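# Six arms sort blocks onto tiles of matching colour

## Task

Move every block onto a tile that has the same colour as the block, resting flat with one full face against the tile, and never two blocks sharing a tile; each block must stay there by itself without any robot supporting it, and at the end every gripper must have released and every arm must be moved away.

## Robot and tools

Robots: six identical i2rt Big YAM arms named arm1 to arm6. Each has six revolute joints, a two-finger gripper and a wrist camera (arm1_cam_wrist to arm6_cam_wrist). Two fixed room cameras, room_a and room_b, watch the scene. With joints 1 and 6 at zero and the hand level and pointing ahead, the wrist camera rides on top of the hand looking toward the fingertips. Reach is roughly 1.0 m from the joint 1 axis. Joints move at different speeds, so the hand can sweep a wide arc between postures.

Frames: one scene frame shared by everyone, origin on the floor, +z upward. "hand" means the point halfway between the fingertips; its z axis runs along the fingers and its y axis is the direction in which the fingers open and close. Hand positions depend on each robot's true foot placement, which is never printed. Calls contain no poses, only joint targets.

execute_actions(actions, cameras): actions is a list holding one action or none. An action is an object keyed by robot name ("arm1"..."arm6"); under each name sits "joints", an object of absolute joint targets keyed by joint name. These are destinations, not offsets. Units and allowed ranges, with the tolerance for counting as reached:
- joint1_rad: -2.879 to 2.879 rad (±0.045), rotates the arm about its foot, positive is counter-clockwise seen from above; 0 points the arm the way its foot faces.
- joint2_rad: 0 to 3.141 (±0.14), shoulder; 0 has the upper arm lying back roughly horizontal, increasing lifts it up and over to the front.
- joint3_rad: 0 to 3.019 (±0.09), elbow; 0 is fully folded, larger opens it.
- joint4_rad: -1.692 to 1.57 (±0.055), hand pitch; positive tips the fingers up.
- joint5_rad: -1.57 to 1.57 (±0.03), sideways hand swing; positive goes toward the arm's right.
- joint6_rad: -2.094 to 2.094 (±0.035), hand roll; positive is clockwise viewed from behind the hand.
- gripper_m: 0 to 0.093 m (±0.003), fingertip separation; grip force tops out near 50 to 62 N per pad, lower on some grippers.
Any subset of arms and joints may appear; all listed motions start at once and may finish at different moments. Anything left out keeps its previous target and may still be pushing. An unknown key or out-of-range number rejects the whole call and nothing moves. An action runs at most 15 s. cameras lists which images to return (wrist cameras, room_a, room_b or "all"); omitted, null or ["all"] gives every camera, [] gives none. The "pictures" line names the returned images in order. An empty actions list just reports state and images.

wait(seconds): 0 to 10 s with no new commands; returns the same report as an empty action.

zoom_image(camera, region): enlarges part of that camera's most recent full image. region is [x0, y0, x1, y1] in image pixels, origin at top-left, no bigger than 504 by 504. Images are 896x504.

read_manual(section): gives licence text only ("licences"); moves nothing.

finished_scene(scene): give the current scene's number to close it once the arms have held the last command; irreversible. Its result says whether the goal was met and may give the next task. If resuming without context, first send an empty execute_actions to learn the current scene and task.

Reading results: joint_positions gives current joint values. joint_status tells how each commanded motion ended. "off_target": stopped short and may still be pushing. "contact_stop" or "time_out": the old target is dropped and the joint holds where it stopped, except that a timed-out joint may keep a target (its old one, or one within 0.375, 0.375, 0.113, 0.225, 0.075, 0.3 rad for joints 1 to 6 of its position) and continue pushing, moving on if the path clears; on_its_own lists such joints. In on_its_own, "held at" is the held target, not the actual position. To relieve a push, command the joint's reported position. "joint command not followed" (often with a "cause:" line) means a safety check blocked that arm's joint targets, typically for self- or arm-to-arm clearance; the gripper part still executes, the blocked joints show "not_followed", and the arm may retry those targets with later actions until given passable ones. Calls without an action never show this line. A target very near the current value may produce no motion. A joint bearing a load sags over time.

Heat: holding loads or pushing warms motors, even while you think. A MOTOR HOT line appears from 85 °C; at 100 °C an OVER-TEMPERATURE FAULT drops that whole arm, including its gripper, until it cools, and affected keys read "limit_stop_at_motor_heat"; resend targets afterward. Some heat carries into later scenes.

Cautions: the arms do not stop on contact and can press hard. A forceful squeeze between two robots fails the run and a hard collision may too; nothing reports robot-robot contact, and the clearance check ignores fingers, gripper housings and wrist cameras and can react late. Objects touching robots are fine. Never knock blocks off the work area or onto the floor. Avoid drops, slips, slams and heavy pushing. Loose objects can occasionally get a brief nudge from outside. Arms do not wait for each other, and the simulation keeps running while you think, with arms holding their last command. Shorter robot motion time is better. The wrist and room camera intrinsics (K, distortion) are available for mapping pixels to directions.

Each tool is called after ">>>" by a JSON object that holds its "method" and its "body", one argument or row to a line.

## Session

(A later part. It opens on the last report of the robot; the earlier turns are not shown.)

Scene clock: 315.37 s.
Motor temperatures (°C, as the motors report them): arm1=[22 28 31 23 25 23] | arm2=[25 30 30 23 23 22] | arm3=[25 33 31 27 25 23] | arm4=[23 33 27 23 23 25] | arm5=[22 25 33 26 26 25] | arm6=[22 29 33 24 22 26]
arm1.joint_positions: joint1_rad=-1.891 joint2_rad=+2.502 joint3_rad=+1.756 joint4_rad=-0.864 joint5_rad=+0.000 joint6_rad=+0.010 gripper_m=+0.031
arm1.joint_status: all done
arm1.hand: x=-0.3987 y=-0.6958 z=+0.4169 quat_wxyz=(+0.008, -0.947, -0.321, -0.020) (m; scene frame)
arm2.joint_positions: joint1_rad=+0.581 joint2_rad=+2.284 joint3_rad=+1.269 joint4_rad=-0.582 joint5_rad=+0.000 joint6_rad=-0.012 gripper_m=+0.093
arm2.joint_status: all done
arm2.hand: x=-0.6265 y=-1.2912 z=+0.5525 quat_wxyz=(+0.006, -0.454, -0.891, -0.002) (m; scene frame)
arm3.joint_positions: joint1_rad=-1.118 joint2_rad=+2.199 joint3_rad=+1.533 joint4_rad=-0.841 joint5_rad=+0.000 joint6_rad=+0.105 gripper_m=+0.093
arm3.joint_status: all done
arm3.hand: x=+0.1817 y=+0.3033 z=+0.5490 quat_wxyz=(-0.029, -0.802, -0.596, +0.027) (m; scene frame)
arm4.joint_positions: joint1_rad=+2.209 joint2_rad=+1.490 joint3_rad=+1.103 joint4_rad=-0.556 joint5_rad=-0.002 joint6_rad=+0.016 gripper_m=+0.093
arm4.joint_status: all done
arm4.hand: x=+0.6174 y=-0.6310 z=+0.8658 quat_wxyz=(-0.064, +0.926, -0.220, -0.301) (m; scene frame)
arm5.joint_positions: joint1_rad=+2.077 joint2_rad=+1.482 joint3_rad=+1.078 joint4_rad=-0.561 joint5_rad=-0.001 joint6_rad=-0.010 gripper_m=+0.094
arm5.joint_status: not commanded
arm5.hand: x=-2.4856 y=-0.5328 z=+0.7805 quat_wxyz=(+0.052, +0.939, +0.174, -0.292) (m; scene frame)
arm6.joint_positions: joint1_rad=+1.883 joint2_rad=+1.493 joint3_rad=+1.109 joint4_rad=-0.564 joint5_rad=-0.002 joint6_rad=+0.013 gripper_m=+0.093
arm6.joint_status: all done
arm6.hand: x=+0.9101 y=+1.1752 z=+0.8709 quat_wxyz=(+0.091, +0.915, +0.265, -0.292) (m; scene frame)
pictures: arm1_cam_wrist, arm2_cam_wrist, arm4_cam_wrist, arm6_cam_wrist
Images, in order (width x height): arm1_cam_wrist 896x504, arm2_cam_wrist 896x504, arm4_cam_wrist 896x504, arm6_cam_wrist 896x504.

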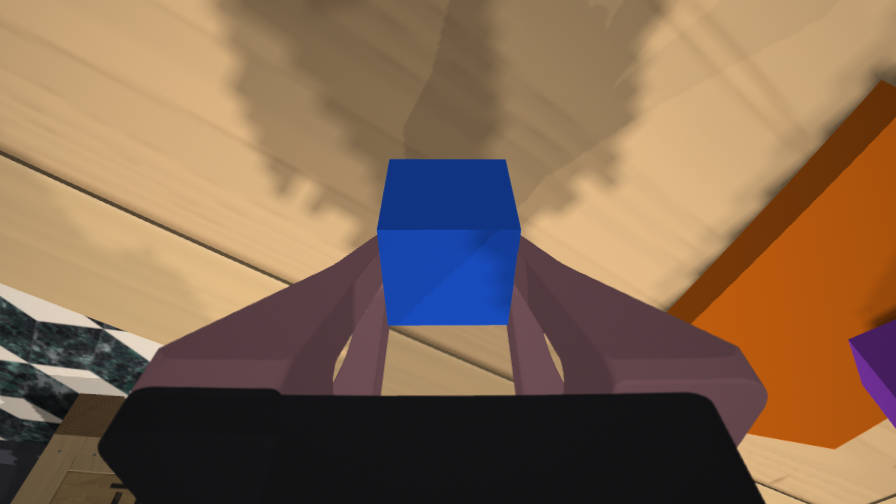

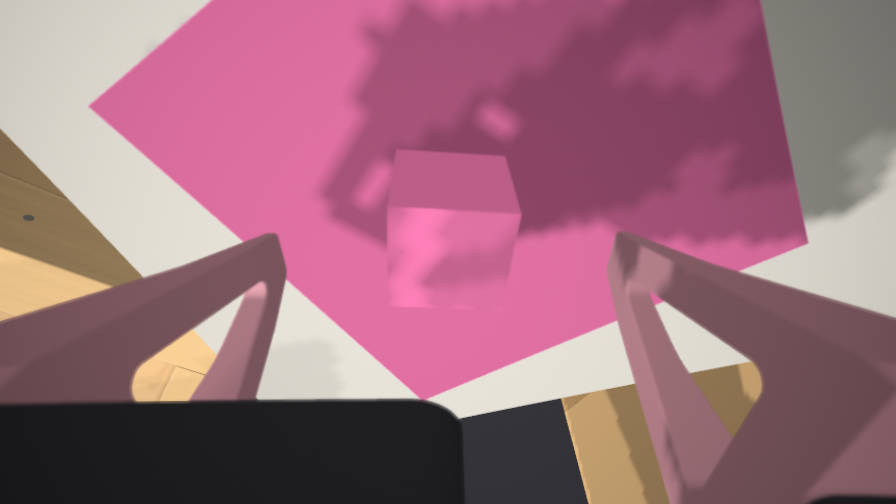

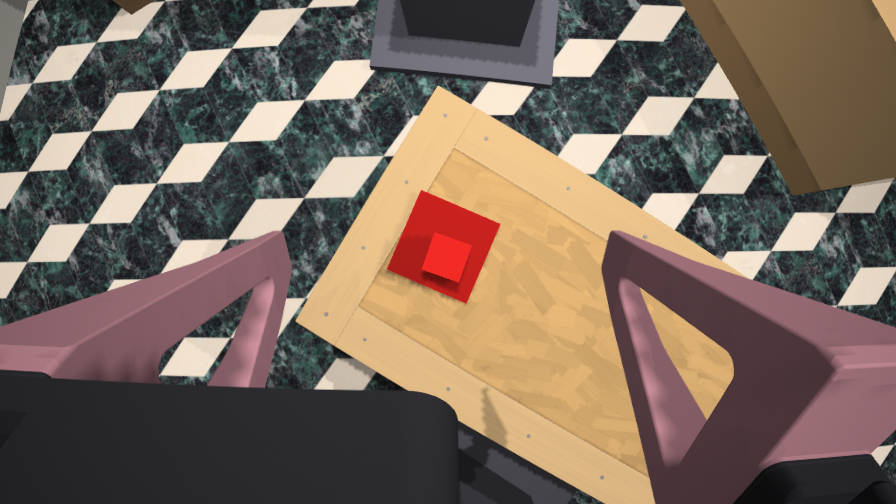

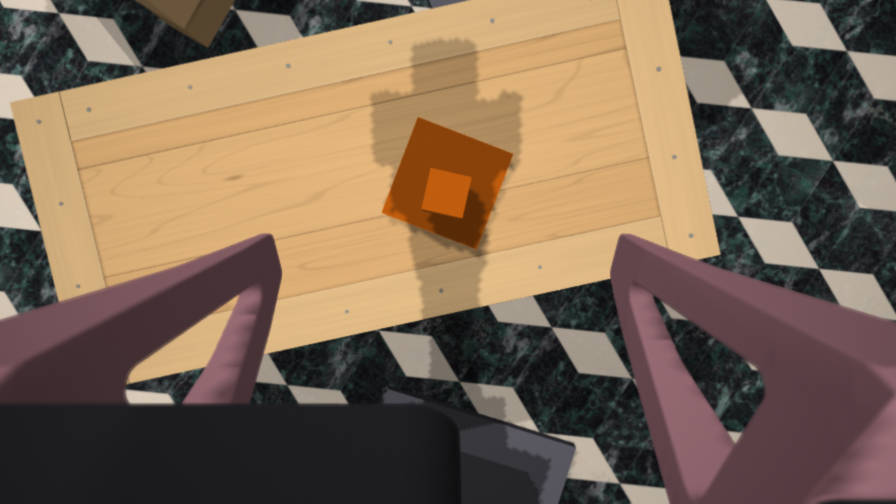

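>>> {"method": "execute_actions", "body": {
  "actions": [
    {"arm1":{"joints":{"gripper_m":0.093}},"arm2":{"joints":{"joint2_rad":1.9,"joint3_rad":1.15,"joint4_rad":-0.75,"joint6_rad":-0.72}},"arm3":{"joints":{"joint1_rad":-0.5,"joint2_rad":1.2,"joint3_rad":0.9,"joint4_rad":-0.6}},"arm4":{"joints":{"joint1_rad":0.8}}}
  ],
  "cameras": ["arm1_cam_wrist"]
}}

>>> {"method": "execute_actions", "body": {
  "actions": [
    {"arm1":{"joints":{"joint2_rad":2.1,"joint3_rad":1.6,"joint4_rad":-1.0}},"arm4":{"joints":{"joint1_rad":-0.6}},"arm2":{"joints":{"joint1_rad":1.0}}}
  ],
  "cameras": ["room_a"]
}}

Scene clock: 323.33 s.
Motor temperatures (°C, as the motors report them): arm1=[22 28 31 23 25 23] | arm2=[25 30 30 23 23 22] | arm3=[25 33 31 27 25 23] | arm4=[23 32 27 23 23 25] | arm5=[22 25 34 26 26 25] | arm6=[22 28 33 24 22 26]
arm1.joint_positions: joint1_rad=-1.891 joint2_rad=+2.502 joint3_rad=+1.756 joint4_rad=-0.864 joint5_rad=+0.000 joint6_rad=+0.010 gripper_m=+0.093
arm1.joint_status: all done
arm1.hand: x=-0.3987 y=-0.6958 z=+0.4169 quat_wxyz=(+0.008, -0.947, -0.321, -0.020) (m; scene frame)
arm2.joint_positions: joint1_rad=+0.581 joint2_rad=+1.883 joint3_rad=+1.136 joint4_rad=-0.739 joint5_rad=+0.000 joint6_rad=-0.706 gripper_m=+0.093
arm2.joint_status: all done
arm2.hand: x=-0.6346 y=-1.2789 z=+0.7153 quat_wxyz=(-0.032, -0.124, -0.991, +0.037) (m; scene frame)
arm3.joint_positions: joint1_rad=-0.494 joint2_rad=+1.197 joint3_rad=+0.910 joint4_rad=-0.616 joint5_rad=-0.003 joint6_rad=+0.107 gripper_m=+0.093
arm3.joint_status: all done
arm3.hand: x=+0.4930 y=+0.4905 z=+0.8387 quat_wxyz=(-0.292, -0.547, -0.767, +0.165) (m; scene frame)
arm4.joint_positions: joint1_rad=+0.799 joint2_rad=+1.494 joint3_rad=+1.103 joint4_rad=-0.556 joint5_rad=+0.000 joint6_rad=+0.014 gripper_m=+0.093
arm4.joint_status: all done
arm4.hand: x=+1.2783 y=-0.3395 z=+0.8629 quat_wxyz=(-0.244, +0.564, -0.767, -0.184) (m; scene frame)
arm5.joint_positions: joint1_rad=+2.077 joint2_rad=+1.482 joint3_rad=+1.078 joint4_rad=-0.561 joint5_rad=-0.001 joint6_rad=-0.010 gripper_m=+0.094
arm5.joint_status: not commanded
arm5.hand: x=-2.4856 y=-0.5328 z=+0.7805 quat_wxyz=(+0.052, +0.939, +0.174, -0.292) (m; scene frame)
arm6.joint_positions: joint1_rad=+1.883 joint2_rad=+1.493 joint3_rad=+1.109 joint4_rad=-0.564 joint5_rad=-0.002 joint6_rad=+0.013 gripper_m=+0.093
arm6.joint_status: not commanded
arm6.hand: x=+0.9101 y=+1.1752 z=+0.8709 quat_wxyz=(+0.091, +0.915, +0.265, -0.292) (m; scene frame)
pictures: arm1_cam_wrist
Images, in order (width x height): arm1_cam_wrist 896x504.

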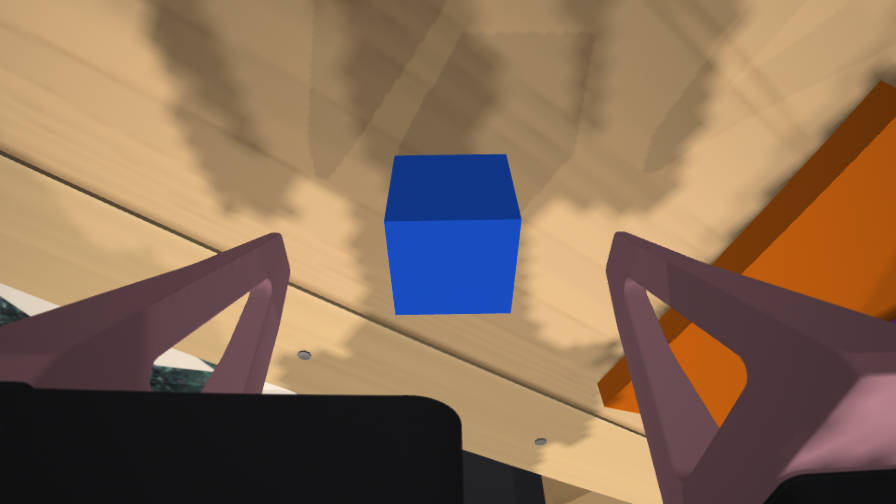

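Scene clock: 325.13 s.
Motor temperatures (°C, as the motors report them): arm1=[22 28 30 23 25 23] | arm2=[25 30 30 23 23 22] | arm3=[25 32 31 27 25 23] | arm4=[23 32 27 23 23 25] | arm5=[22 25 34 26 26 25] | arm6=[22 28 33 24 22 26]
arm1.joint_positions: joint1_rad=-1.891 joint2_rad=+2.083 joint3_rad=+1.594 joint4_rad=-0.998 joint5_rad=+0.000 joint6_rad=+0.010 gripper_m=+0.093
arm1.joint_status: all done
arm1.hand: x=-0.3894 y=-0.6892 z=+0.6229 quat_wxyz=(-0.012, -0.946, -0.321, +0.038) (m; scene frame)
arm2.joint_positions: joint1_rad=+1.006 joint2_rad=+1.883 joint3_rad=+1.136 joint4_rad=-0.739 joint5_rad=-0.002 joint6_rad=-0.708 gripper_m=+0.093
arm2.joint_status: all done
arm2.hand: x=-0.4904 y=-1.1221 z=+0.7141 quat_wxyz=(-0.037, +0.089, -0.995, +0.030) (m; scene frame)
arm3.joint_positions: joint1_rad=-0.494 joint2_rad=+1.197 joint3_rad=+0.910 joint4_rad=-0.616 joint5_rad=-0.003 joint6_rad=+0.107 gripper_m=+0.093
arm3.joint_status: not commanded
arm3.hand: x=+0.4930 y=+0.4905 z=+0.8387 quat_wxyz=(-0.292, -0.547, -0.767, +0.165) (m; scene frame)
arm4.joint_positions: joint1_rad=-0.601 joint2_rad=+1.494 joint3_rad=+1.103 joint4_rad=-0.556 joint5_rad=+0.000 joint6_rad=+0.014 gripper_m=+0.093
arm4.joint_status: all done
arm4.hand: x=+1.6723 y=-0.9400 z=+0.8645 quat_wxyz=(-0.306, -0.063, -0.950, +0.018) (m; scene frame)
arm5.joint_positions: joint1_rad=+2.077 joint2_rad=+1.482 joint3_rad=+1.078 joint4_rad=-0.561 joint5_rad=-0.001 joint6_rad=-0.010 gripper_m=+0.094
arm5.joint_status: not commanded
arm5.hand: x=-2.4856 y=-0.5328 z=+0.7805 quat_wxyz=(+0.052, +0.939, +0.174, -0.292) (m; scene frame)
arm6.joint_positions: joint1_rad=+1.883 joint2_rad=+1.493 joint3_rad=+1.109 joint4_rad=-0.564 joint5_rad=-0.002 joint6_rad=+0.013 gripper_m=+0.093
arm6.joint_status: not commanded
arm6.hand: x=+0.9101 y=+1.1752 z=+0.8709 quat_wxyz=(+0.091, +0.915, +0.265, -0.292) (m; scene frame)
pictures: room_a
Images, in order (width x height): room_a 896x504.

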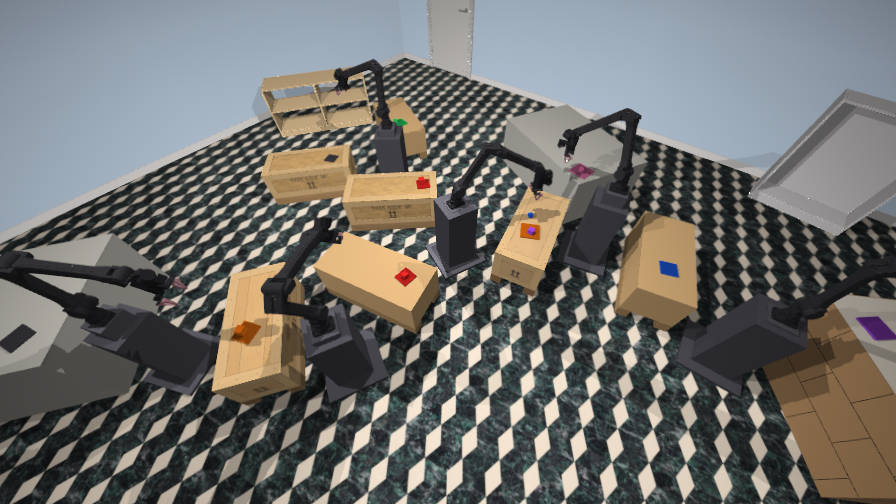

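>>> {"method": "execute_actions", "body": {
  "actions": [
    {"arm1":{"joints":{"joint1_rad":-0.9,"joint2_rad":0.9,"joint3_rad":0.7,"joint4_rad":-1.3}},"arm4":{"joints":{"joint1_rad":-1.1}},"arm2":{"joints":{"joint1_rad":2.162,"joint2_rad":2.25,"joint3_rad":1.47,"joint4_rad":-0.765,"joint6_rad":-0.73}}}
  ],
  "cameras": ["arm2_cam_wrist","arm4_cam_wrist"]
}}

Scene clock: 337.97 s.
Motor temperatures (°C, as the motors report them): arm1=[22 28 30 23 25 23] | arm2=[25 30 31 23 23 22] | arm3=[25 32 31 27 25 23] | arm4=[23 32 28 23 23 25] | arm5=[22 25 34 26 26 25] | arm6=[22 27 33 24 22 26]
arm1.joint_positions: joint1_rad=-0.904 joint2_rad=+0.900 joint3_rad=+0.694 joint4_rad=-1.297 joint5_rad=-0.002 joint6_rad=+0.008 gripper_m=+0.093
arm1.joint_status: all done
arm1.hand: x=+0.1208 y=-0.5352 z=+0.7680 quat_wxyz=(-0.025, -0.681, -0.731, +0.019) (m; scene frame)
arm2.joint_positions: joint1_rad=+2.171 joint2_rad=+2.246 joint3_rad=+1.453 joint4_rad=-0.756 joint5_rad=-0.002 joint6_rad=-0.718 gripper_m=+0.093
arm2.joint_status: all done
arm2.hand: x=-0.4530 y=-0.5223 z=+0.6070 quat_wxyz=(-0.009, +0.626, -0.780, +0.007) (m; scene frame)
arm3.joint_positions: joint1_rad=-0.494 joint2_rad=+1.197 joint3_rad=+0.910 joint4_rad=-0.616 joint5_rad=-0.003 joint6_rad=+0.107 gripper_m=+0.093
arm3.joint_status: not commanded
arm3.hand: x=+0.4930 y=+0.4905 z=+0.8387 quat_wxyz=(-0.292, -0.547, -0.767, +0.165) (m; scene frame)
arm4.joint_positions: joint1_rad=-1.112 joint2_rad=+1.494 joint3_rad=+1.103 joint4_rad=-0.556 joint5_rad=+0.000 joint6_rad=+0.013 gripper_m=+0.093
arm4.joint_status: all done
arm4.hand: x=+1.5690 y=-1.2022 z=+0.8652 quat_wxyz=(-0.293, -0.300, -0.903, +0.094) (m; scene frame)
arm5.joint_positions: joint1_rad=+2.077 joint2_rad=+1.482 joint3_rad=+1.078 joint4_rad=-0.561 joint5_rad=-0.001 joint6_rad=-0.010 gripper_m=+0.094
arm5.joint_status: not commanded
arm5.hand: x=-2.4856 y=-0.5328 z=+0.7805 quat_wxyz=(+0.052, +0.939, +0.174, -0.292) (m; scene frame)
arm6.joint_positions: joint1_rad=+1.883 joint2_rad=+1.493 joint3_rad=+1.109 joint4_rad=-0.564 joint5_rad=-0.002 joint6_rad=+0.013 gripper_m=+0.093
arm6.joint_status: not commanded
arm6.hand: x=+0.9101 y=+1.1752 z=+0.8709 quat_wxyz=(+0.091, +0.915, +0.265, -0.292) (m; scene frame)
pictures: arm2_cam_wrist, arm4_cam_wrist
Images, in order (width x height): arm2_cam_wrist 896x504, arm4_cam_wrist 896x504.

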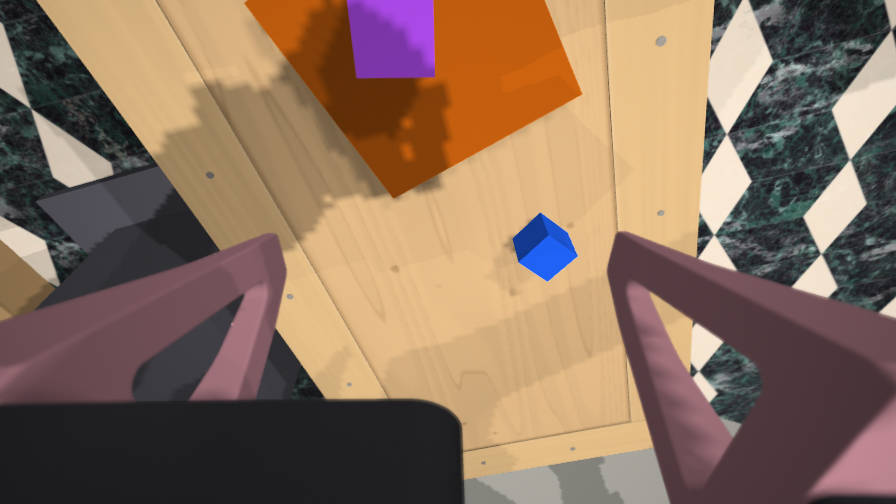

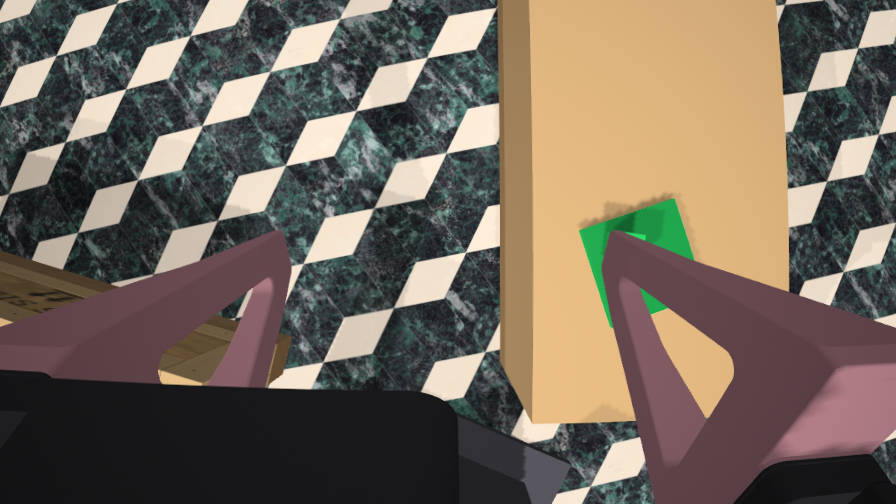

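>>> {"method": "execute_actions", "body": {
  "actions": [
    {"arm4":{"joints":{"joint1_rad":-1.48}},"arm2":{"joints":{"joint1_rad":2.235,"joint2_rad":2.595,"joint3_rad":1.62,"joint4_rad":-0.556,"joint6_rad":-0.645}}}
  ],
  "cameras": ["arm2_cam_wrist","arm4_cam_wrist"]
}}

Scene clock: 349.27 s.
Motor temperatures (°C, as the motors report them): arm1=[22 26 31 23 25 23] | arm2=[25 30 31 23 23 22] | arm3=[25 31 31 27 25 23] | arm4=[23 31 28 23 23 25] | arm5=[22 25 34 26 26 25] | arm6=[22 27 33 24 22 26]
arm1.joint_positions: joint1_rad=-0.904 joint2_rad=+0.900 joint3_rad=+0.694 joint4_rad=-1.297 joint5_rad=-0.002 joint6_rad=+0.008 gripper_m=+0.093
arm1.joint_status: not commanded
arm1.hand: x=+0.1208 y=-0.5352 z=+0.7680 quat_wxyz=(-0.025, -0.681, -0.731, +0.019) (m; scene frame)
arm2.joint_positions: joint1_rad=+2.241 joint2_rad=+2.609 joint3_rad=+1.601 joint4_rad=-0.567 joint5_rad=-0.001 joint6_rad=-0.659 gripper_m=+0.093
arm2.joint_status: all done
arm2.hand: x=-0.4768 y=-0.4918 z=+0.4363 quat_wxyz=(+0.003, +0.630, -0.776, +0.007) (m; scene frame)
arm3.joint_positions: joint1_rad=-0.494 joint2_rad=+1.197 joint3_rad=+0.910 joint4_rad=-0.616 joint5_rad=-0.003 joint6_rad=+0.107 gripper_m=+0.093
arm3.joint_status: not commanded
arm3.hand: x=+0.4930 y=+0.4905 z=+0.8387 quat_wxyz=(-0.292, -0.547, -0.767, +0.165) (m; scene frame)
arm4.joint_positions: joint1_rad=-1.493 joint2_rad=+1.494 joint3_rad=+1.103 joint4_rad=-0.556 joint5_rad=+0.001 joint6_rad=+0.013 gripper_m=+0.093
arm4.joint_status: all done
arm4.hand: x=+1.4148 y=-1.3458 z=+0.8656 quat_wxyz=(-0.270, -0.466, -0.830, +0.148) (m; scene frame)
arm5.joint_positions: joint1_rad=+2.077 joint2_rad=+1.482 joint3_rad=+1.078 joint4_rad=-0.561 joint5_rad=-0.001 joint6_rad=-0.010 gripper_m=+0.094
arm5.joint_status: not commanded
arm5.hand: x=-2.4856 y=-0.5328 z=+0.7805 quat_wxyz=(+0.052, +0.939, +0.174, -0.292) (m; scene frame)
arm6.joint_positions: joint1_rad=+1.883 joint2_rad=+1.493 joint3_rad=+1.109 joint4_rad=-0.564 joint5_rad=-0.002 joint6_rad=+0.013 gripper_m=+0.093
arm6.joint_status: not commanded
arm6.hand: x=+0.9101 y=+1.1752 z=+0.8709 quat_wxyz=(+0.091, +0.915, +0.265, -0.292) (m; scene frame)
pictures: arm2_cam_wrist, arm4_cam_wrist
Images, in order (width x height): arm2_cam_wrist 896x504, arm4_cam_wrist 896x504.

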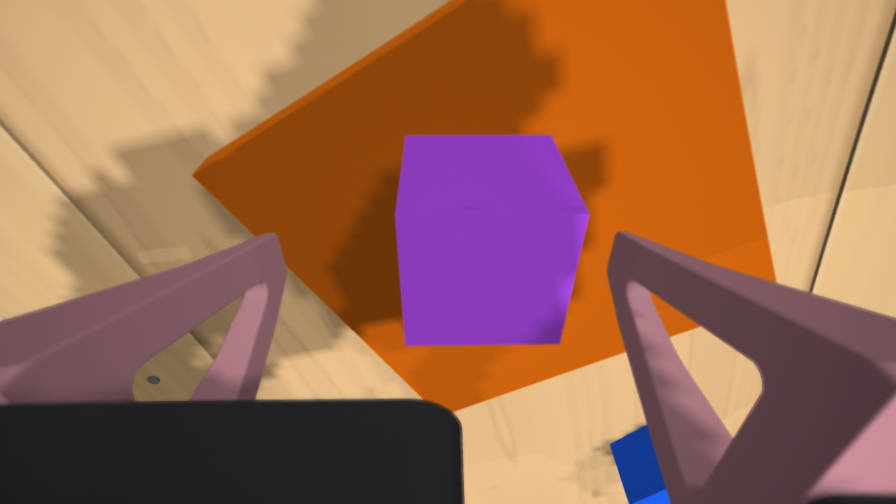

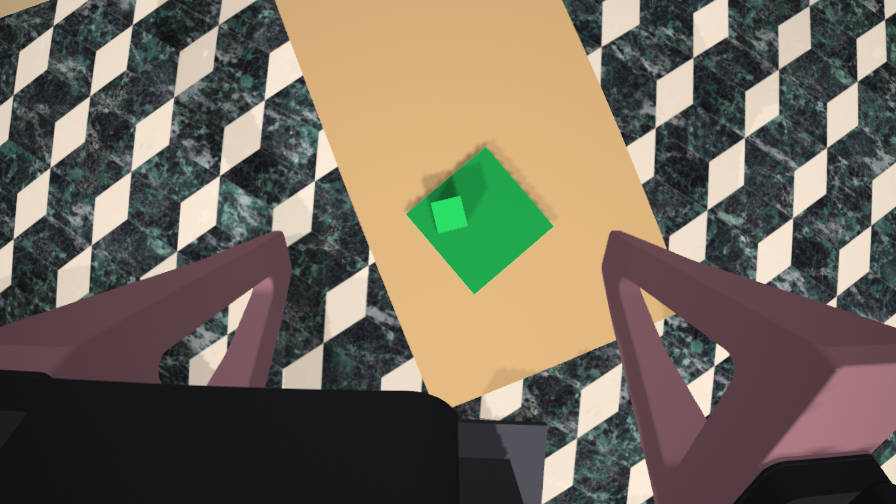

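>>> {"method": "execute_actions", "body": {
  "actions": [
    {"arm2":{"joints":{"gripper_m":0}},"arm5":{"joints":{"joint1_rad":0.6}}}
  ],
  "cameras": []
}}

>>> {"method": "execute_actions", "body": {
  "actions": [
    {"arm2":{"joints":{"joint2_rad":2.2,"joint3_rad":1.5,"joint4_rad":-0.8}},"arm5":{"joints":{"joint1_rad":-0.6}}}
  ],
  "cameras": ["arm2_cam_wrist"]
}}

Scene clock: 366.33 s.
Motor temperatures (°C, as the motors report them): arm1=[22 26 31 23 25 23] | arm2=[25 31 30 23 23 22] | arm3=[25 31 31 27 25 23] | arm4=[23 31 29 23 23 25] | arm5=[22 25 34 26 26 25] | arm6=[22 27 34 24 22 26]
arm1.joint_positions: joint1_rad=-0.904 joint2_rad=+0.900 joint3_rad=+0.694 joint4_rad=-1.297 joint5_rad=-0.002 joint6_rad=+0.008 gripper_m=+0.093
arm1.joint_status: not commanded
arm1.hand: x=+0.1208 y=-0.5352 z=+0.7680 quat_wxyz=(-0.025, -0.681, -0.731, +0.019) (m; scene frame)
arm2.joint_positions: joint1_rad=+2.241 joint2_rad=+2.608 joint3_rad=+1.601 joint4_rad=-0.567 joint5_rad=+0.000 joint6_rad=-0.658 gripper_m=+0.041
arm2.joint_status: gripper_m off_target (ended at +0.041, target +0.000)
arm2.hand: x=-0.4767 y=-0.4917 z=+0.4365 quat_wxyz=(+0.003, +0.630, -0.777, +0.007) (m; scene frame)
arm3.joint_positions: joint1_rad=-0.494 joint2_rad=+1.197 joint3_rad=+0.910 joint4_rad=-0.616 joint5_rad=-0.003 joint6_rad=+0.107 gripper_m=+0.093
arm3.joint_status: not commanded
arm3.hand: x=+0.4930 y=+0.4905 z=+0.8387 quat_wxyz=(-0.292, -0.547, -0.767, +0.165) (m; scene frame)
arm4.joint_positions: joint1_rad=-1.493 joint2_rad=+1.494 joint3_rad=+1.103 joint4_rad=-0.556 joint5_rad=+0.001 joint6_rad=+0.013 gripper_m=+0.093
arm4.joint_status: not commanded
arm4.hand: x=+1.4148 y=-1.3458 z=+0.8656 quat_wxyz=(-0.270, -0.466, -0.830, +0.148) (m; scene frame)
arm5.joint_positions: joint1_rad=+0.593 joint2_rad=+1.489 joint3_rad=+1.078 joint4_rad=-0.558 joint5_rad=+0.001 joint6_rad=-0.010 gripper_m=+0.094
arm5.joint_status: all done
arm5.hand: x=-2.2073 y=+0.1532 z=+0.7789 quat_wxyz=(-0.162, +0.810, -0.506, -0.248) (m; scene frame)
arm6.joint_positions: joint1_rad=+1.883 joint2_rad=+1.493 joint3_rad=+1.109 joint4_rad=-0.564 joint5_rad=-0.002 joint6_rad=+0.013 gripper_m=+0.093
arm6.joint_status: not commanded
arm6.hand: x=+0.9101 y=+1.1752 z=+0.8709 quat_wxyz=(+0.091, +0.915, +0.265, -0.292) (m; scene frame)
pictures: none
No camera images: the call's "cameras" was empty. Leave "cameras" out to get every camera's image.

Scene clock: 367.97 s.
Motor temperatures (°C, as the motors report them): arm1=[22 25 31 23 25 23] | arm2=[25 32 30 23 23 22] | arm3=[25 31 31 27 25 23] | arm4=[23 31 29 23 23 25] | arm5=[22 25 34 26 26 25] | arm6=[22 27 34 24 22 26]
arm1.joint_positions: joint1_rad=-0.904 joint2_rad=+0.900 joint3_rad=+0.694 joint4_rad=-1.297 joint5_rad=-0.002 joint6_rad=+0.008 gripper_m=+0.093
arm1.joint_status: not commanded
arm1.hand: x=+0.1208 y=-0.5352 z=+0.7680 quat_wxyz=(-0.025, -0.681, -0.731, +0.019) (m; scene frame)
arm2.joint_positions: joint1_rad=+2.241 joint2_rad=+2.189 joint3_rad=+1.493 joint4_rad=-0.788 joint5_rad=+0.000 joint6_rad=-0.658 gripper_m=+0.041
arm2.joint_status: all done
arm2.hand: x=-0.4586 y=-0.4724 z=+0.6507 quat_wxyz=(-0.042, +0.630, -0.776, +0.006) (m; scene frame)
arm3.joint_positions: joint1_rad=-0.494 joint2_rad=+1.197 joint3_rad=+0.910 joint4_rad=-0.616 joint5_rad=-0.003 joint6_rad=+0.107 gripper_m=+0.093
arm3.joint_status: not commanded
arm3.hand: x=+0.4930 y=+0.4905 z=+0.8387 quat_wxyz=(-0.292, -0.547, -0.767, +0.165) (m; scene frame)
arm4.joint_positions: joint1_rad=-1.493 joint2_rad=+1.494 joint3_rad=+1.103 joint4_rad=-0.556 joint5_rad=+0.001 joint6_rad=+0.013 gripper_m=+0.093
arm4.joint_status: not commanded
arm4.hand: x=+1.4148 y=-1.3458 z=+0.8656 quat_wxyz=(-0.270, -0.466, -0.830, +0.148) (m; scene frame)
arm5.joint_positions: joint1_rad=-0.606 joint2_rad=+1.489 joint3_rad=+1.078 joint4_rad=-0.558 joint5_rad=+0.001 joint6_rad=-0.009 gripper_m=+0.094
arm5.joint_status: all done
arm5.hand: x=-1.5964 y=+0.0564 z=+0.7813 quat_wxyz=(-0.275, +0.383, -0.874, -0.116) (m; scene frame)
arm6.joint_positions: joint1_rad=+1.883 joint2_rad=+1.493 joint3_rad=+1.109 joint4_rad=-0.564 joint5_rad=-0.002 joint6_rad=+0.013 gripper_m=+0.093
arm6.joint_status: not commanded
arm6.hand: x=+0.9101 y=+1.1752 z=+0.8709 quat_wxyz=(+0.091, +0.915, +0.265, -0.292) (m; scene frame)
pictures: arm2_cam_wrist
Images, in order (width x height): arm2_cam_wrist 896x504.

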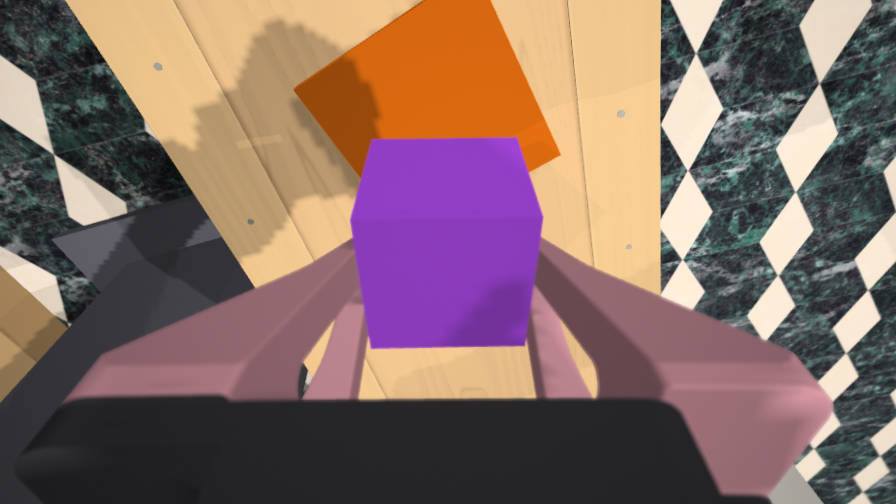

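>>> {"method": "execute_actions", "body": {
  "actions": [
    {"arm2":{"joints":{"joint1_rad":-2.12,"joint2_rad":2.4,"joint3_rad":1.95,"joint4_rad":-0.752,"joint6_rad":0}}}
  ],
  "cameras": []
}}

>>> {"method": "execute_actions", "body": {
  "actions": [
    {"arm2":{"joints":{"joint2_rad":2.73}}}
  ],
  "cameras": ["arm2_cam_wrist","room_a"]
}}

Scene clock: 377.57 s.
Motor temperatures (°C, as the motors report them): arm1=[22 25 31 23 25 23] | arm2=[25 32 31 23 23 22] | arm3=[25 31 31 27 25 23] | arm4=[23 31 29 23 23 25] | arm5=[22 25 34 26 26 25] | arm6=[22 27 34 24 22 26]
arm1.joint_positions: joint1_rad=-0.904 joint2_rad=+0.900 joint3_rad=+0.694 joint4_rad=-1.297 joint5_rad=-0.002 joint6_rad=+0.008 gripper_m=+0.093
arm1.joint_status: not commanded
arm1.hand: x=+0.1208 y=-0.5352 z=+0.7680 quat_wxyz=(-0.025, -0.681, -0.731, +0.019) (m; scene frame)
arm2.joint_positions: joint1_rad=-2.119 joint2_rad=+2.395 joint3_rad=+1.950 joint4_rad=-0.746 joint5_rad=+0.001 joint6_rad=-0.011 gripper_m=+0.042
arm2.joint_status: all done
arm2.hand: x=-1.6053 y=-0.4832 z=+0.6787 quat_wxyz=(+0.044, -0.952, +0.245, +0.178) (m; scene frame)
arm3.joint_positions: joint1_rad=-0.494 joint2_rad=+1.197 joint3_rad=+0.910 joint4_rad=-0.616 joint5_rad=-0.003 joint6_rad=+0.107 gripper_m=+0.093
arm3.joint_status: not commanded
arm3.hand: x=+0.4930 y=+0.4905 z=+0.8387 quat_wxyz=(-0.292, -0.547, -0.767, +0.165) (m; scene frame)
arm4.joint_positions: joint1_rad=-1.493 joint2_rad=+1.494 joint3_rad=+1.103 joint4_rad=-0.556 joint5_rad=+0.001 joint6_rad=+0.013 gripper_m=+0.093
arm4.joint_status: not commanded
arm4.hand: x=+1.4148 y=-1.3458 z=+0.8656 quat_wxyz=(-0.270, -0.466, -0.830, +0.148) (m; scene frame)
arm5.joint_positions: joint1_rad=-0.606 joint2_rad=+1.489 joint3_rad=+1.078 joint4_rad=-0.558 joint5_rad=+0.001 joint6_rad=-0.009 gripper_m=+0.094
arm5.joint_status: not commanded
arm5.hand: x=-1.5964 y=+0.0564 z=+0.7813 quat_wxyz=(-0.275, +0.383, -0.874, -0.116) (m; scene frame)
arm6.joint_positions: joint1_rad=+1.883 joint2_rad=+1.493 joint3_rad=+1.109 joint4_rad=-0.564 joint5_rad=-0.002 joint6_rad=+0.013 gripper_m=+0.093
arm6.joint_status: not commanded
arm6.hand: x=+0.9101 y=+1.1752 z=+0.8709 quat_wxyz=(+0.091, +0.915, +0.265, -0.292) (m; scene frame)
pictures: none
No camera images: the call's "cameras" was empty. Leave "cameras" out to get every camera's image.

Scene clock: 378.63 s.
Motor temperatures (°C, as the motors report them): arm1=[22 25 31 23 25 23] | arm2=[25 32 31 23 23 22] | arm3=[25 31 31 27 25 23] | arm4=[23 31 29 23 23 25] | arm5=[22 25 34 26 26 25] | arm6=[22 27 34 24 22 26]
arm1.joint_positions: joint1_rad=-0.904 joint2_rad=+0.900 joint3_rad=+0.694 joint4_rad=-1.297 joint5_rad=-0.002 joint6_rad=+0.008 gripper_m=+0.093
arm1.joint_status: not commanded
arm1.hand: x=+0.1208 y=-0.5352 z=+0.7680 quat_wxyz=(-0.025, -0.681, -0.731, +0.019) (m; scene frame)
arm2.joint_positions: joint1_rad=-2.119 joint2_rad=+2.744 joint3_rad=+1.937 joint4_rad=-0.746 joint5_rad=+0.001 joint6_rad=-0.011 gripper_m=+0.041
arm2.joint_status: all done
arm2.hand: x=-1.5028 y=-0.5435 z=+0.4282 quat_wxyz=(-0.003, -0.969, +0.249, +0.004) (m; scene frame)
arm3.joint_positions: joint1_rad=-0.494 joint2_rad=+1.197 joint3_rad=+0.910 joint4_rad=-0.616 joint5_rad=-0.003 joint6_rad=+0.107 gripper_m=+0.093
arm3.joint_status: not commanded
arm3.hand: x=+0.4930 y=+0.4905 z=+0.8387 quat_wxyz=(-0.292, -0.547, -0.767, +0.165) (m; scene frame)
arm4.joint_positions: joint1_rad=-1.493 joint2_rad=+1.494 joint3_rad=+1.103 joint4_rad=-0.556 joint5_rad=+0.001 joint6_rad=+0.013 gripper_m=+0.093
arm4.joint_status: not commanded
arm4.hand: x=+1.4148 y=-1.3458 z=+0.8656 quat_wxyz=(-0.270, -0.466, -0.830, +0.148) (m; scene frame)
arm5.joint_positions: joint1_rad=-0.606 joint2_rad=+1.489 joint3_rad=+1.078 joint4_rad=-0.558 joint5_rad=+0.001 joint6_rad=-0.009 gripper_m=+0.094
arm5.joint_status: not commanded
arm5.hand: x=-1.5964 y=+0.0564 z=+0.7813 quat_wxyz=(-0.275, +0.383, -0.874, -0.116) (m; scene frame)
arm6.joint_positions: joint1_rad=+1.883 joint2_rad=+1.493 joint3_rad=+1.109 joint4_rad=-0.564 joint5_rad=-0.002 joint6_rad=+0.013 gripper_m=+0.093
arm6.joint_status: not commanded
arm6.hand: x=+0.9101 y=+1.1752 z=+0.8709 quat_wxyz=(+0.091, +0.915, +0.265, -0.292) (m; scene frame)
pictures: arm2_cam_wrist, room_a
Images, in order (width x height): arm2_cam_wrist 896x504, room_a 896x504.

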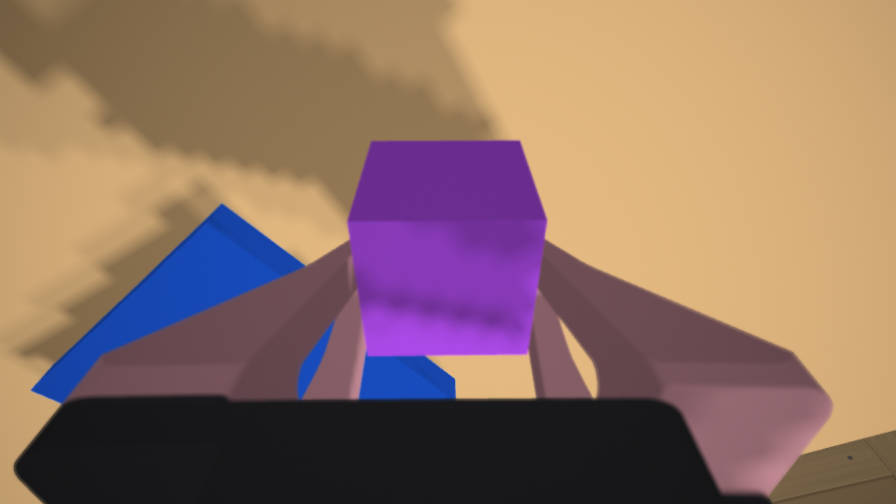

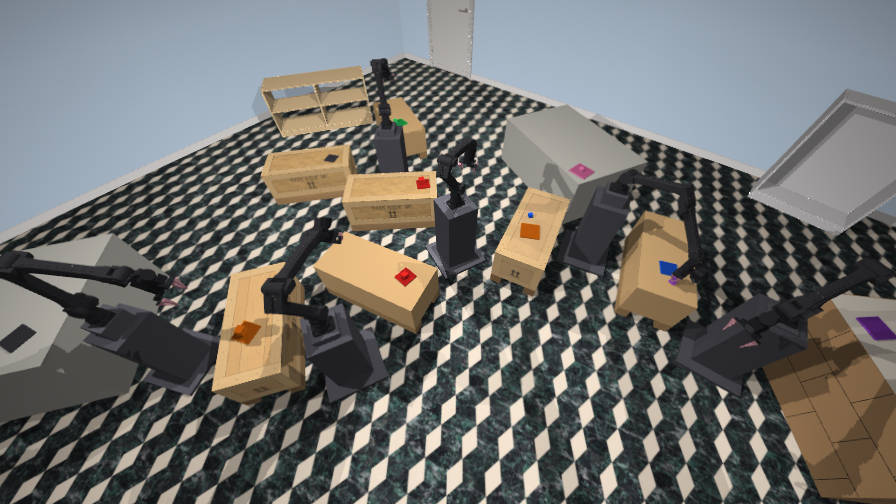

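>>> {"method": "execute_actions", "body": {
  "actions": [
    {"arm2":{"joints":{"gripper_m":0.093}}}
  ],
  "cameras": []
}}

>>> {"method": "execute_actions", "body": {
  "actions": [
    {"arm2":{"joints":{"joint2_rad":2.25,"joint3_rad":1.6,"joint4_rad":-0.85,"joint6_rad":-0.295}}}
  ],
  "cameras": ["arm2_cam_wrist"]
}}

Scene clock: 385.47 s.
Motor temperatures (°C, as the motors report them): arm1=[22 25 32 23 25 23] | arm2=[25 32 31 23 23 22] | arm3=[25 31 31 27 25 23] | arm4=[23 31 29 23 23 25] | arm5=[22 25 35 26 26 25] | arm6=[22 27 34 24 22 26]
arm1.joint_positions: joint1_rad=-0.904 joint2_rad=+0.900 joint3_rad=+0.694 joint4_rad=-1.297 joint5_rad=-0.002 joint6_rad=+0.008 gripper_m=+0.093
arm1.joint_status: not commanded
arm1.hand: x=+0.1208 y=-0.5352 z=+0.7680 quat_wxyz=(-0.025, -0.681, -0.731, +0.019) (m; scene frame)
arm2.joint_positions: joint1_rad=-2.119 joint2_rad=+2.744 joint3_rad=+1.937 joint4_rad=-0.746 joint5_rad=+0.001 joint6_rad=-0.011 gripper_m=+0.093
arm2.joint_status: all done
arm2.hand: x=-1.5028 y=-0.5435 z=+0.4282 quat_wxyz=(-0.003, -0.969, +0.249, +0.004) (m; scene frame)
arm3.joint_positions: joint1_rad=-0.494 joint2_rad=+1.197 joint3_rad=+0.910 joint4_rad=-0.616 joint5_rad=-0.003 joint6_rad=+0.107 gripper_m=+0.093
arm3.joint_status: not commanded
arm3.hand: x=+0.4930 y=+0.4905 z=+0.8387 quat_wxyz=(-0.292, -0.547, -0.767, +0.165) (m; scene frame)
arm4.joint_positions: joint1_rad=-1.493 joint2_rad=+1.494 joint3_rad=+1.103 joint4_rad=-0.556 joint5_rad=+0.001 joint6_rad=+0.013 gripper_m=+0.093
arm4.joint_status: not commanded
arm4.hand: x=+1.4148 y=-1.3458 z=+0.8656 quat_wxyz=(-0.270, -0.466, -0.830, +0.148) (m; scene frame)
arm5.joint_positions: joint1_rad=-0.606 joint2_rad=+1.489 joint3_rad=+1.078 joint4_rad=-0.558 joint5_rad=+0.001 joint6_rad=-0.009 gripper_m=+0.094
arm5.joint_status: not commanded
arm5.hand: x=-1.5964 y=+0.0564 z=+0.7813 quat_wxyz=(-0.275, +0.383, -0.874, -0.116) (m; scene frame)
arm6.joint_positions: joint1_rad=+1.883 joint2_rad=+1.493 joint3_rad=+1.109 joint4_rad=-0.564 joint5_rad=-0.002 joint6_rad=+0.013 gripper_m=+0.093
arm6.joint_status: not commanded
arm6.hand: x=+0.9101 y=+1.1752 z=+0.8709 quat_wxyz=(+0.091, +0.915, +0.265, -0.292) (m; scene frame)
pictures: none
No camera images: the call's "cameras" was empty. Leave "cameras" out to get every camera's image.

Scene clock: 386.97 s.
Motor temperatures (°C, as the motors report them): arm1=[22 25 32 23 25 23] | arm2=[25 32 31 23 23 22] | arm3=[25 31 31 27 25 23] | arm4=[23 31 29 23 23 25] | arm5=[22 25 35 26 26 25] | arm6=[22 27 34 24 22 26]
arm1.joint_positions: joint1_rad=-0.904 joint2_rad=+0.900 joint3_rad=+0.694 joint4_rad=-1.297 joint5_rad=-0.002 joint6_rad=+0.008 gripper_m=+0.093
arm1.joint_status: not commanded
arm1.hand: x=+0.1208 y=-0.5352 z=+0.7680 quat_wxyz=(-0.025, -0.681, -0.731, +0.019) (m; scene frame)
arm2.joint_positions: joint1_rad=-2.119 joint2_rad=+2.232 joint3_rad=+1.601 joint4_rad=-0.842 joint5_rad=+0.001 joint6_rad=-0.281 gripper_m=+0.093
arm2.joint_status: all done
arm2.hand: x=-1.4820 y=-0.5530 z=+0.6531 quat_wxyz=(+0.013, -0.992, +0.116, +0.041) (m; scene frame)
arm3.joint_positions: joint1_rad=-0.494 joint2_rad=+1.197 joint3_rad=+0.910 joint4_rad=-0.616 joint5_rad=-0.003 joint6_rad=+0.107 gripper_m=+0.093
arm3.joint_status: not commanded
arm3.hand: x=+0.4930 y=+0.4905 z=+0.8387 quat_wxyz=(-0.292, -0.547, -0.767, +0.165) (m; scene frame)
arm4.joint_positions: joint1_rad=-1.493 joint2_rad=+1.494 joint3_rad=+1.103 joint4_rad=-0.556 joint5_rad=+0.001 joint6_rad=+0.013 gripper_m=+0.093
arm4.joint_status: not commanded
arm4.hand: x=+1.4148 y=-1.3458 z=+0.8656 quat_wxyz=(-0.270, -0.466, -0.830, +0.148) (m; scene frame)
arm5.joint_positions: joint1_rad=-0.606 joint2_rad=+1.489 joint3_rad=+1.078 joint4_rad=-0.558 joint5_rad=+0.001 joint6_rad=-0.009 gripper_m=+0.094
arm5.joint_status: not commanded
arm5.hand: x=-1.5964 y=+0.0564 z=+0.7813 quat_wxyz=(-0.275, +0.383, -0.874, -0.116) (m; scene frame)
arm6.joint_positions: joint1_rad=+1.883 joint2_rad=+1.493 joint3_rad=+1.109 joint4_rad=-0.564 joint5_rad=-0.002 joint6_rad=+0.013 gripper_m=+0.093
arm6.joint_status: not commanded
arm6.hand: x=+0.9101 y=+1.1752 z=+0.8709 quat_wxyz=(+0.091, +0.915, +0.265, -0.292) (m; scene frame)
pictures: arm2_cam_wrist
Images, in order (width x height): arm2_cam_wrist 896x504.

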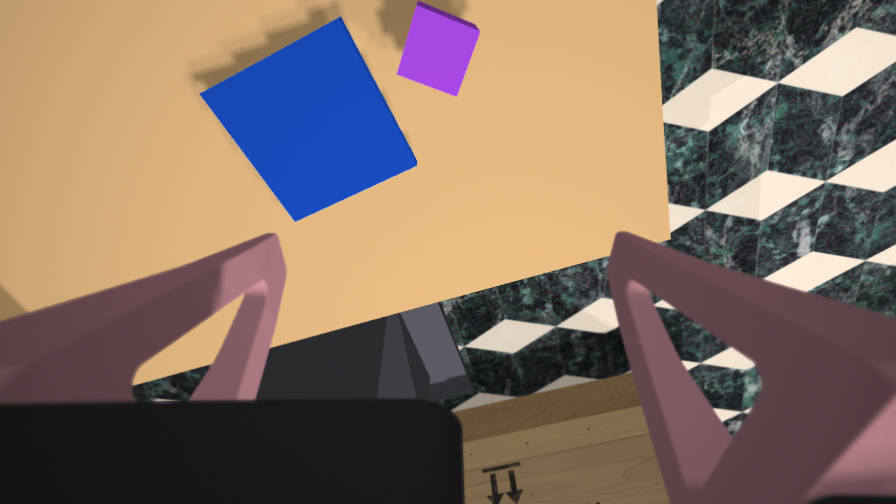

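>>> {"method": "execute_actions", "body": {
  "actions": [
    {"arm2":{"joints":{"joint1_rad":1.914,"joint2_rad":2.17,"joint3_rad":1.375,"joint4_rad":-0.745,"joint6_rad":-0.295}},"arm5":{"joints":{"joint1_rad":-1.815,"joint2_rad":1.985,"joint3_rad":1.21,"joint4_rad":-0.775,"joint6_rad":0.11}}}
  ],
  "cameras": ["arm2_cam_wrist","arm5_cam_wrist"]
}}

Scene clock: 401.33 s.
Motor temperatures (°C, as the motors report them): arm1=[22 25 32 23 25 23] | arm2=[25 32 31 23 23 22] | arm3=[25 30 31 27 25 23] | arm4=[23 31 29 23 23 25] | arm5=[22 26 34 26 26 25] | arm6=[22 27 34 24 22 26]
arm1.joint_positions: joint1_rad=-0.904 joint2_rad=+0.900 joint3_rad=+0.694 joint4_rad=-1.297 joint5_rad=-0.002 joint6_rad=+0.008 gripper_m=+0.093
arm1.joint_status: not commanded
arm1.hand: x=+0.1208 y=-0.5352 z=+0.7680 quat_wxyz=(-0.025, -0.681, -0.731, +0.019) (m; scene frame)
arm2.joint_positions: joint1_rad=+1.922 joint2_rad=+2.176 joint3_rad=+1.383 joint4_rad=-0.748 joint5_rad=-0.001 joint6_rad=-0.283 gripper_m=+0.093
arm2.joint_status: all done
arm2.hand: x=-0.3974 y=-0.6546 z=+0.6287 quat_wxyz=(-0.016, +0.329, -0.944, +0.006) (m; scene frame)
arm3.joint_positions: joint1_rad=-0.494 joint2_rad=+1.197 joint3_rad=+0.910 joint4_rad=-0.616 joint5_rad=-0.003 joint6_rad=+0.107 gripper_m=+0.093
arm3.joint_status: not commanded
arm3.hand: x=+0.4930 y=+0.4905 z=+0.8387 quat_wxyz=(-0.292, -0.547, -0.767, +0.165) (m; scene frame)
arm4.joint_positions: joint1_rad=-1.493 joint2_rad=+1.494 joint3_rad=+1.103 joint4_rad=-0.556 joint5_rad=+0.001 joint6_rad=+0.013 gripper_m=+0.093
arm4.joint_status: not commanded
arm4.hand: x=+1.4148 y=-1.3458 z=+0.8656 quat_wxyz=(-0.270, -0.466, -0.830, +0.148) (m; scene frame)
arm5.joint_positions: joint1_rad=-1.822 joint2_rad=+2.006 joint3_rad=+1.196 joint4_rad=-0.766 joint5_rad=+0.001 joint6_rad=+0.100 gripper_m=+0.094
arm5.joint_status: all done
arm5.hand: x=-1.5067 y=-0.5395 z=+0.5454 quat_wxyz=(+0.001, -0.248, -0.969, -0.001) (m; scene frame)
arm6.joint_positions: joint1_rad=+1.883 joint2_rad=+1.493 joint3_rad=+1.109 joint4_rad=-0.564 joint5_rad=-0.002 joint6_rad=+0.013 gripper_m=+0.093
arm6.joint_status: not commanded
arm6.hand: x=+0.9101 y=+1.1752 z=+0.8709 quat_wxyz=(+0.091, +0.915, +0.265, -0.292) (m; scene frame)
pictures: arm2_cam_wrist, arm5_cam_wrist
Images, in order (width x height): arm2_cam_wrist 896x504, arm5_cam_wrist 896x504.

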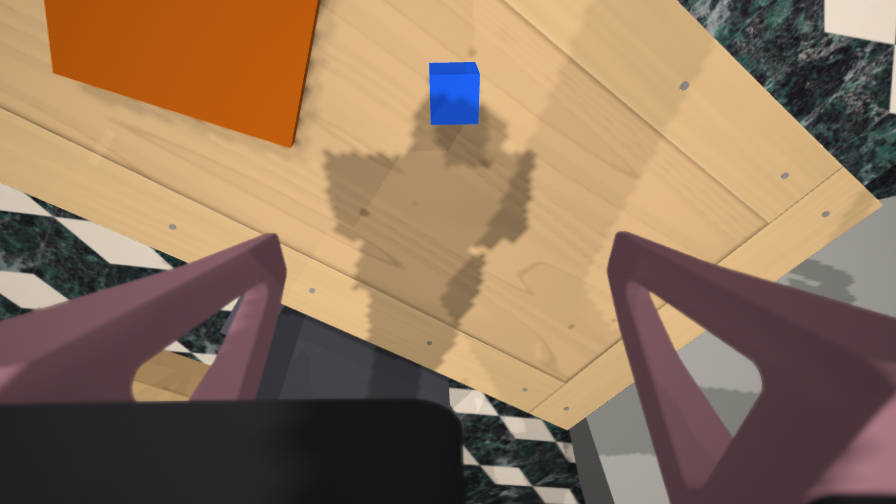

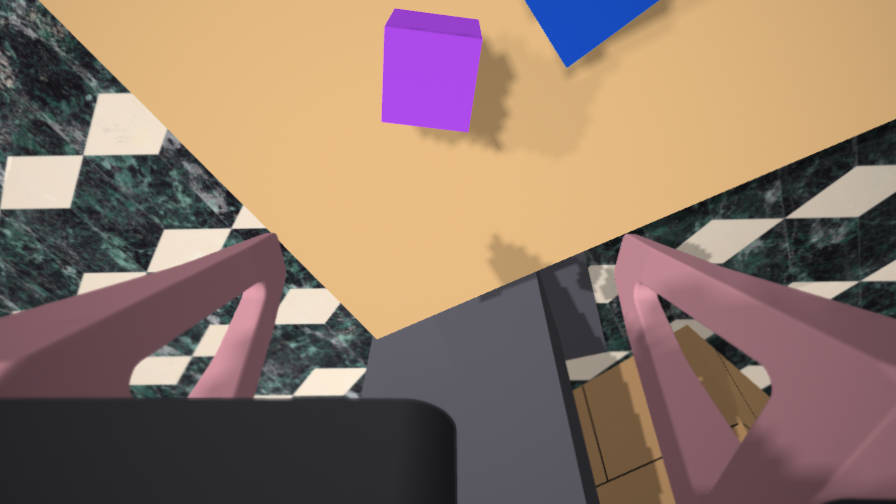

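>>> {"method": "execute_actions", "body": {
  "actions": [
    {"arm2":{"joints":{"joint1_rad":1.897,"joint2_rad":2.603,"joint3_rad":1.533,"joint4_rad":-0.458,"joint6_rad":-0.27}},"arm5":{"joints":{"joint1_rad":-1.802,"joint2_rad":2.27,"joint3_rad":1.278,"joint4_rad":-0.537,"joint6_rad":0.22}}}
  ],
  "cameras": ["arm2_cam_wrist","arm5_cam_wrist"]
}}

Scene clock: 410.83 s.
Motor temperatures (°C, as the motors report them): arm1=[22 25 32 23 25 23] | arm2=[25 32 30 23 23 22] | arm3=[25 30 32 27 25 23] | arm4=[23 31 29 23 23 25] | arm5=[22 26 33 26 26 25] | arm6=[22 27 34 24 22 26]
arm1.joint_positions: joint1_rad=-0.904 joint2_rad=+0.900 joint3_rad=+0.694 joint4_rad=-1.297 joint5_rad=-0.002 joint6_rad=+0.008 gripper_m=+0.093
arm1.joint_status: not commanded
arm1.hand: x=+0.1208 y=-0.5352 z=+0.7680 quat_wxyz=(-0.025, -0.681, -0.731, +0.019) (m; scene frame)
arm2.joint_positions: joint1_rad=+1.903 joint2_rad=+2.614 joint3_rad=+1.512 joint4_rad=-0.473 joint5_rad=-0.001 joint6_rad=-0.283 gripper_m=+0.093
arm2.joint_status: all done
arm2.hand: x=-0.4052 y=-0.6727 z=+0.4191 quat_wxyz=(+0.001, +0.319, -0.948, +0.007) (m; scene frame)
arm3.joint_positions: joint1_rad=-0.494 joint2_rad=+1.197 joint3_rad=+0.910 joint4_rad=-0.616 joint5_rad=-0.003 joint6_rad=+0.107 gripper_m=+0.093
arm3.joint_status: not commanded
arm3.hand: x=+0.4930 y=+0.4905 z=+0.8387 quat_wxyz=(-0.292, -0.547, -0.767, +0.165) (m; scene frame)
arm4.joint_positions: joint1_rad=-1.493 joint2_rad=+1.494 joint3_rad=+1.103 joint4_rad=-0.556 joint5_rad=+0.001 joint6_rad=+0.013 gripper_m=+0.093
arm4.joint_status: not commanded
arm4.hand: x=+1.4148 y=-1.3458 z=+0.8656 quat_wxyz=(-0.270, -0.466, -0.830, +0.148) (m; scene frame)
arm5.joint_positions: joint1_rad=-1.807 joint2_rad=+2.287 joint3_rad=+1.269 joint4_rad=-0.547 joint5_rad=+0.001 joint6_rad=+0.208 gripper_m=+0.094
arm5.joint_status: all done
arm5.hand: x=-1.4861 y=-0.5393 z=+0.4235 quat_wxyz=(-0.005, -0.292, -0.956, +0.000) (m; scene frame)
arm6.joint_positions: joint1_rad=+1.883 joint2_rad=+1.493 joint3_rad=+1.109 joint4_rad=-0.564 joint5_rad=-0.002 joint6_rad=+0.013 gripper_m=+0.093
arm6.joint_status: not commanded
arm6.hand: x=+0.9101 y=+1.1752 z=+0.8709 quat_wxyz=(+0.091, +0.915, +0.265, -0.292) (m; scene frame)
pictures: arm2_cam_wrist, arm5_cam_wrist
Images, in order (width x height): arm2_cam_wrist 896x504, arm5_cam_wrist 896x504.

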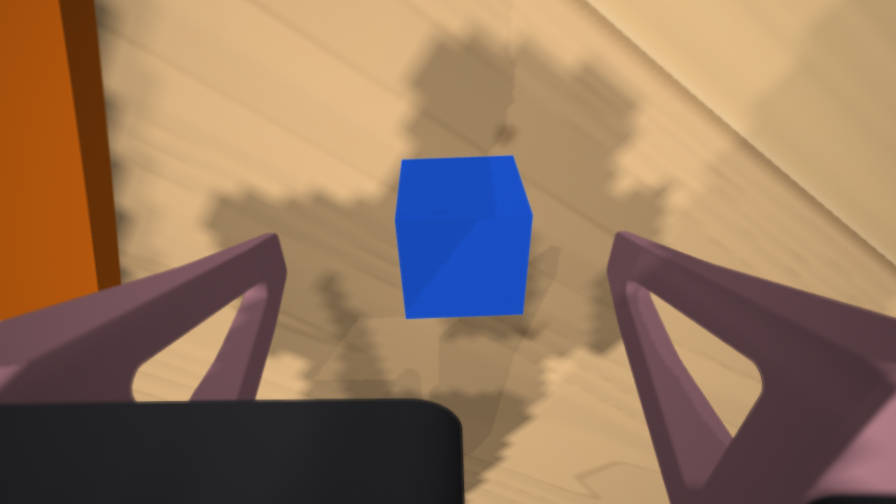

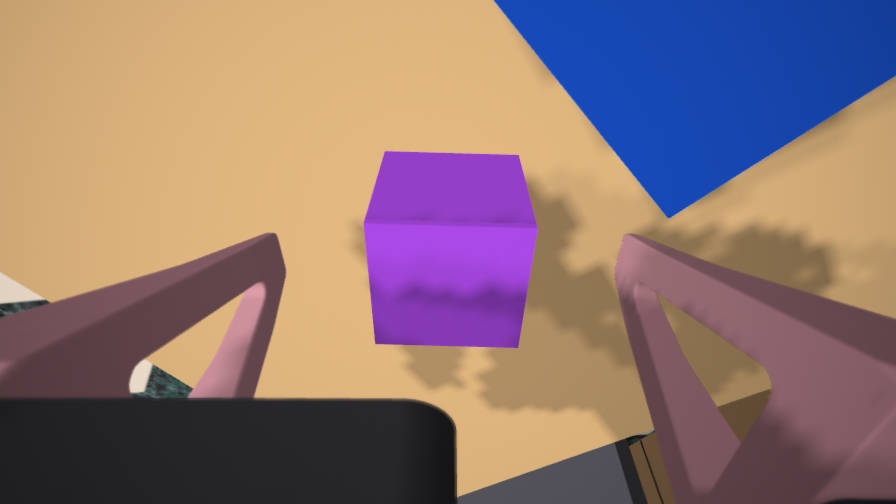

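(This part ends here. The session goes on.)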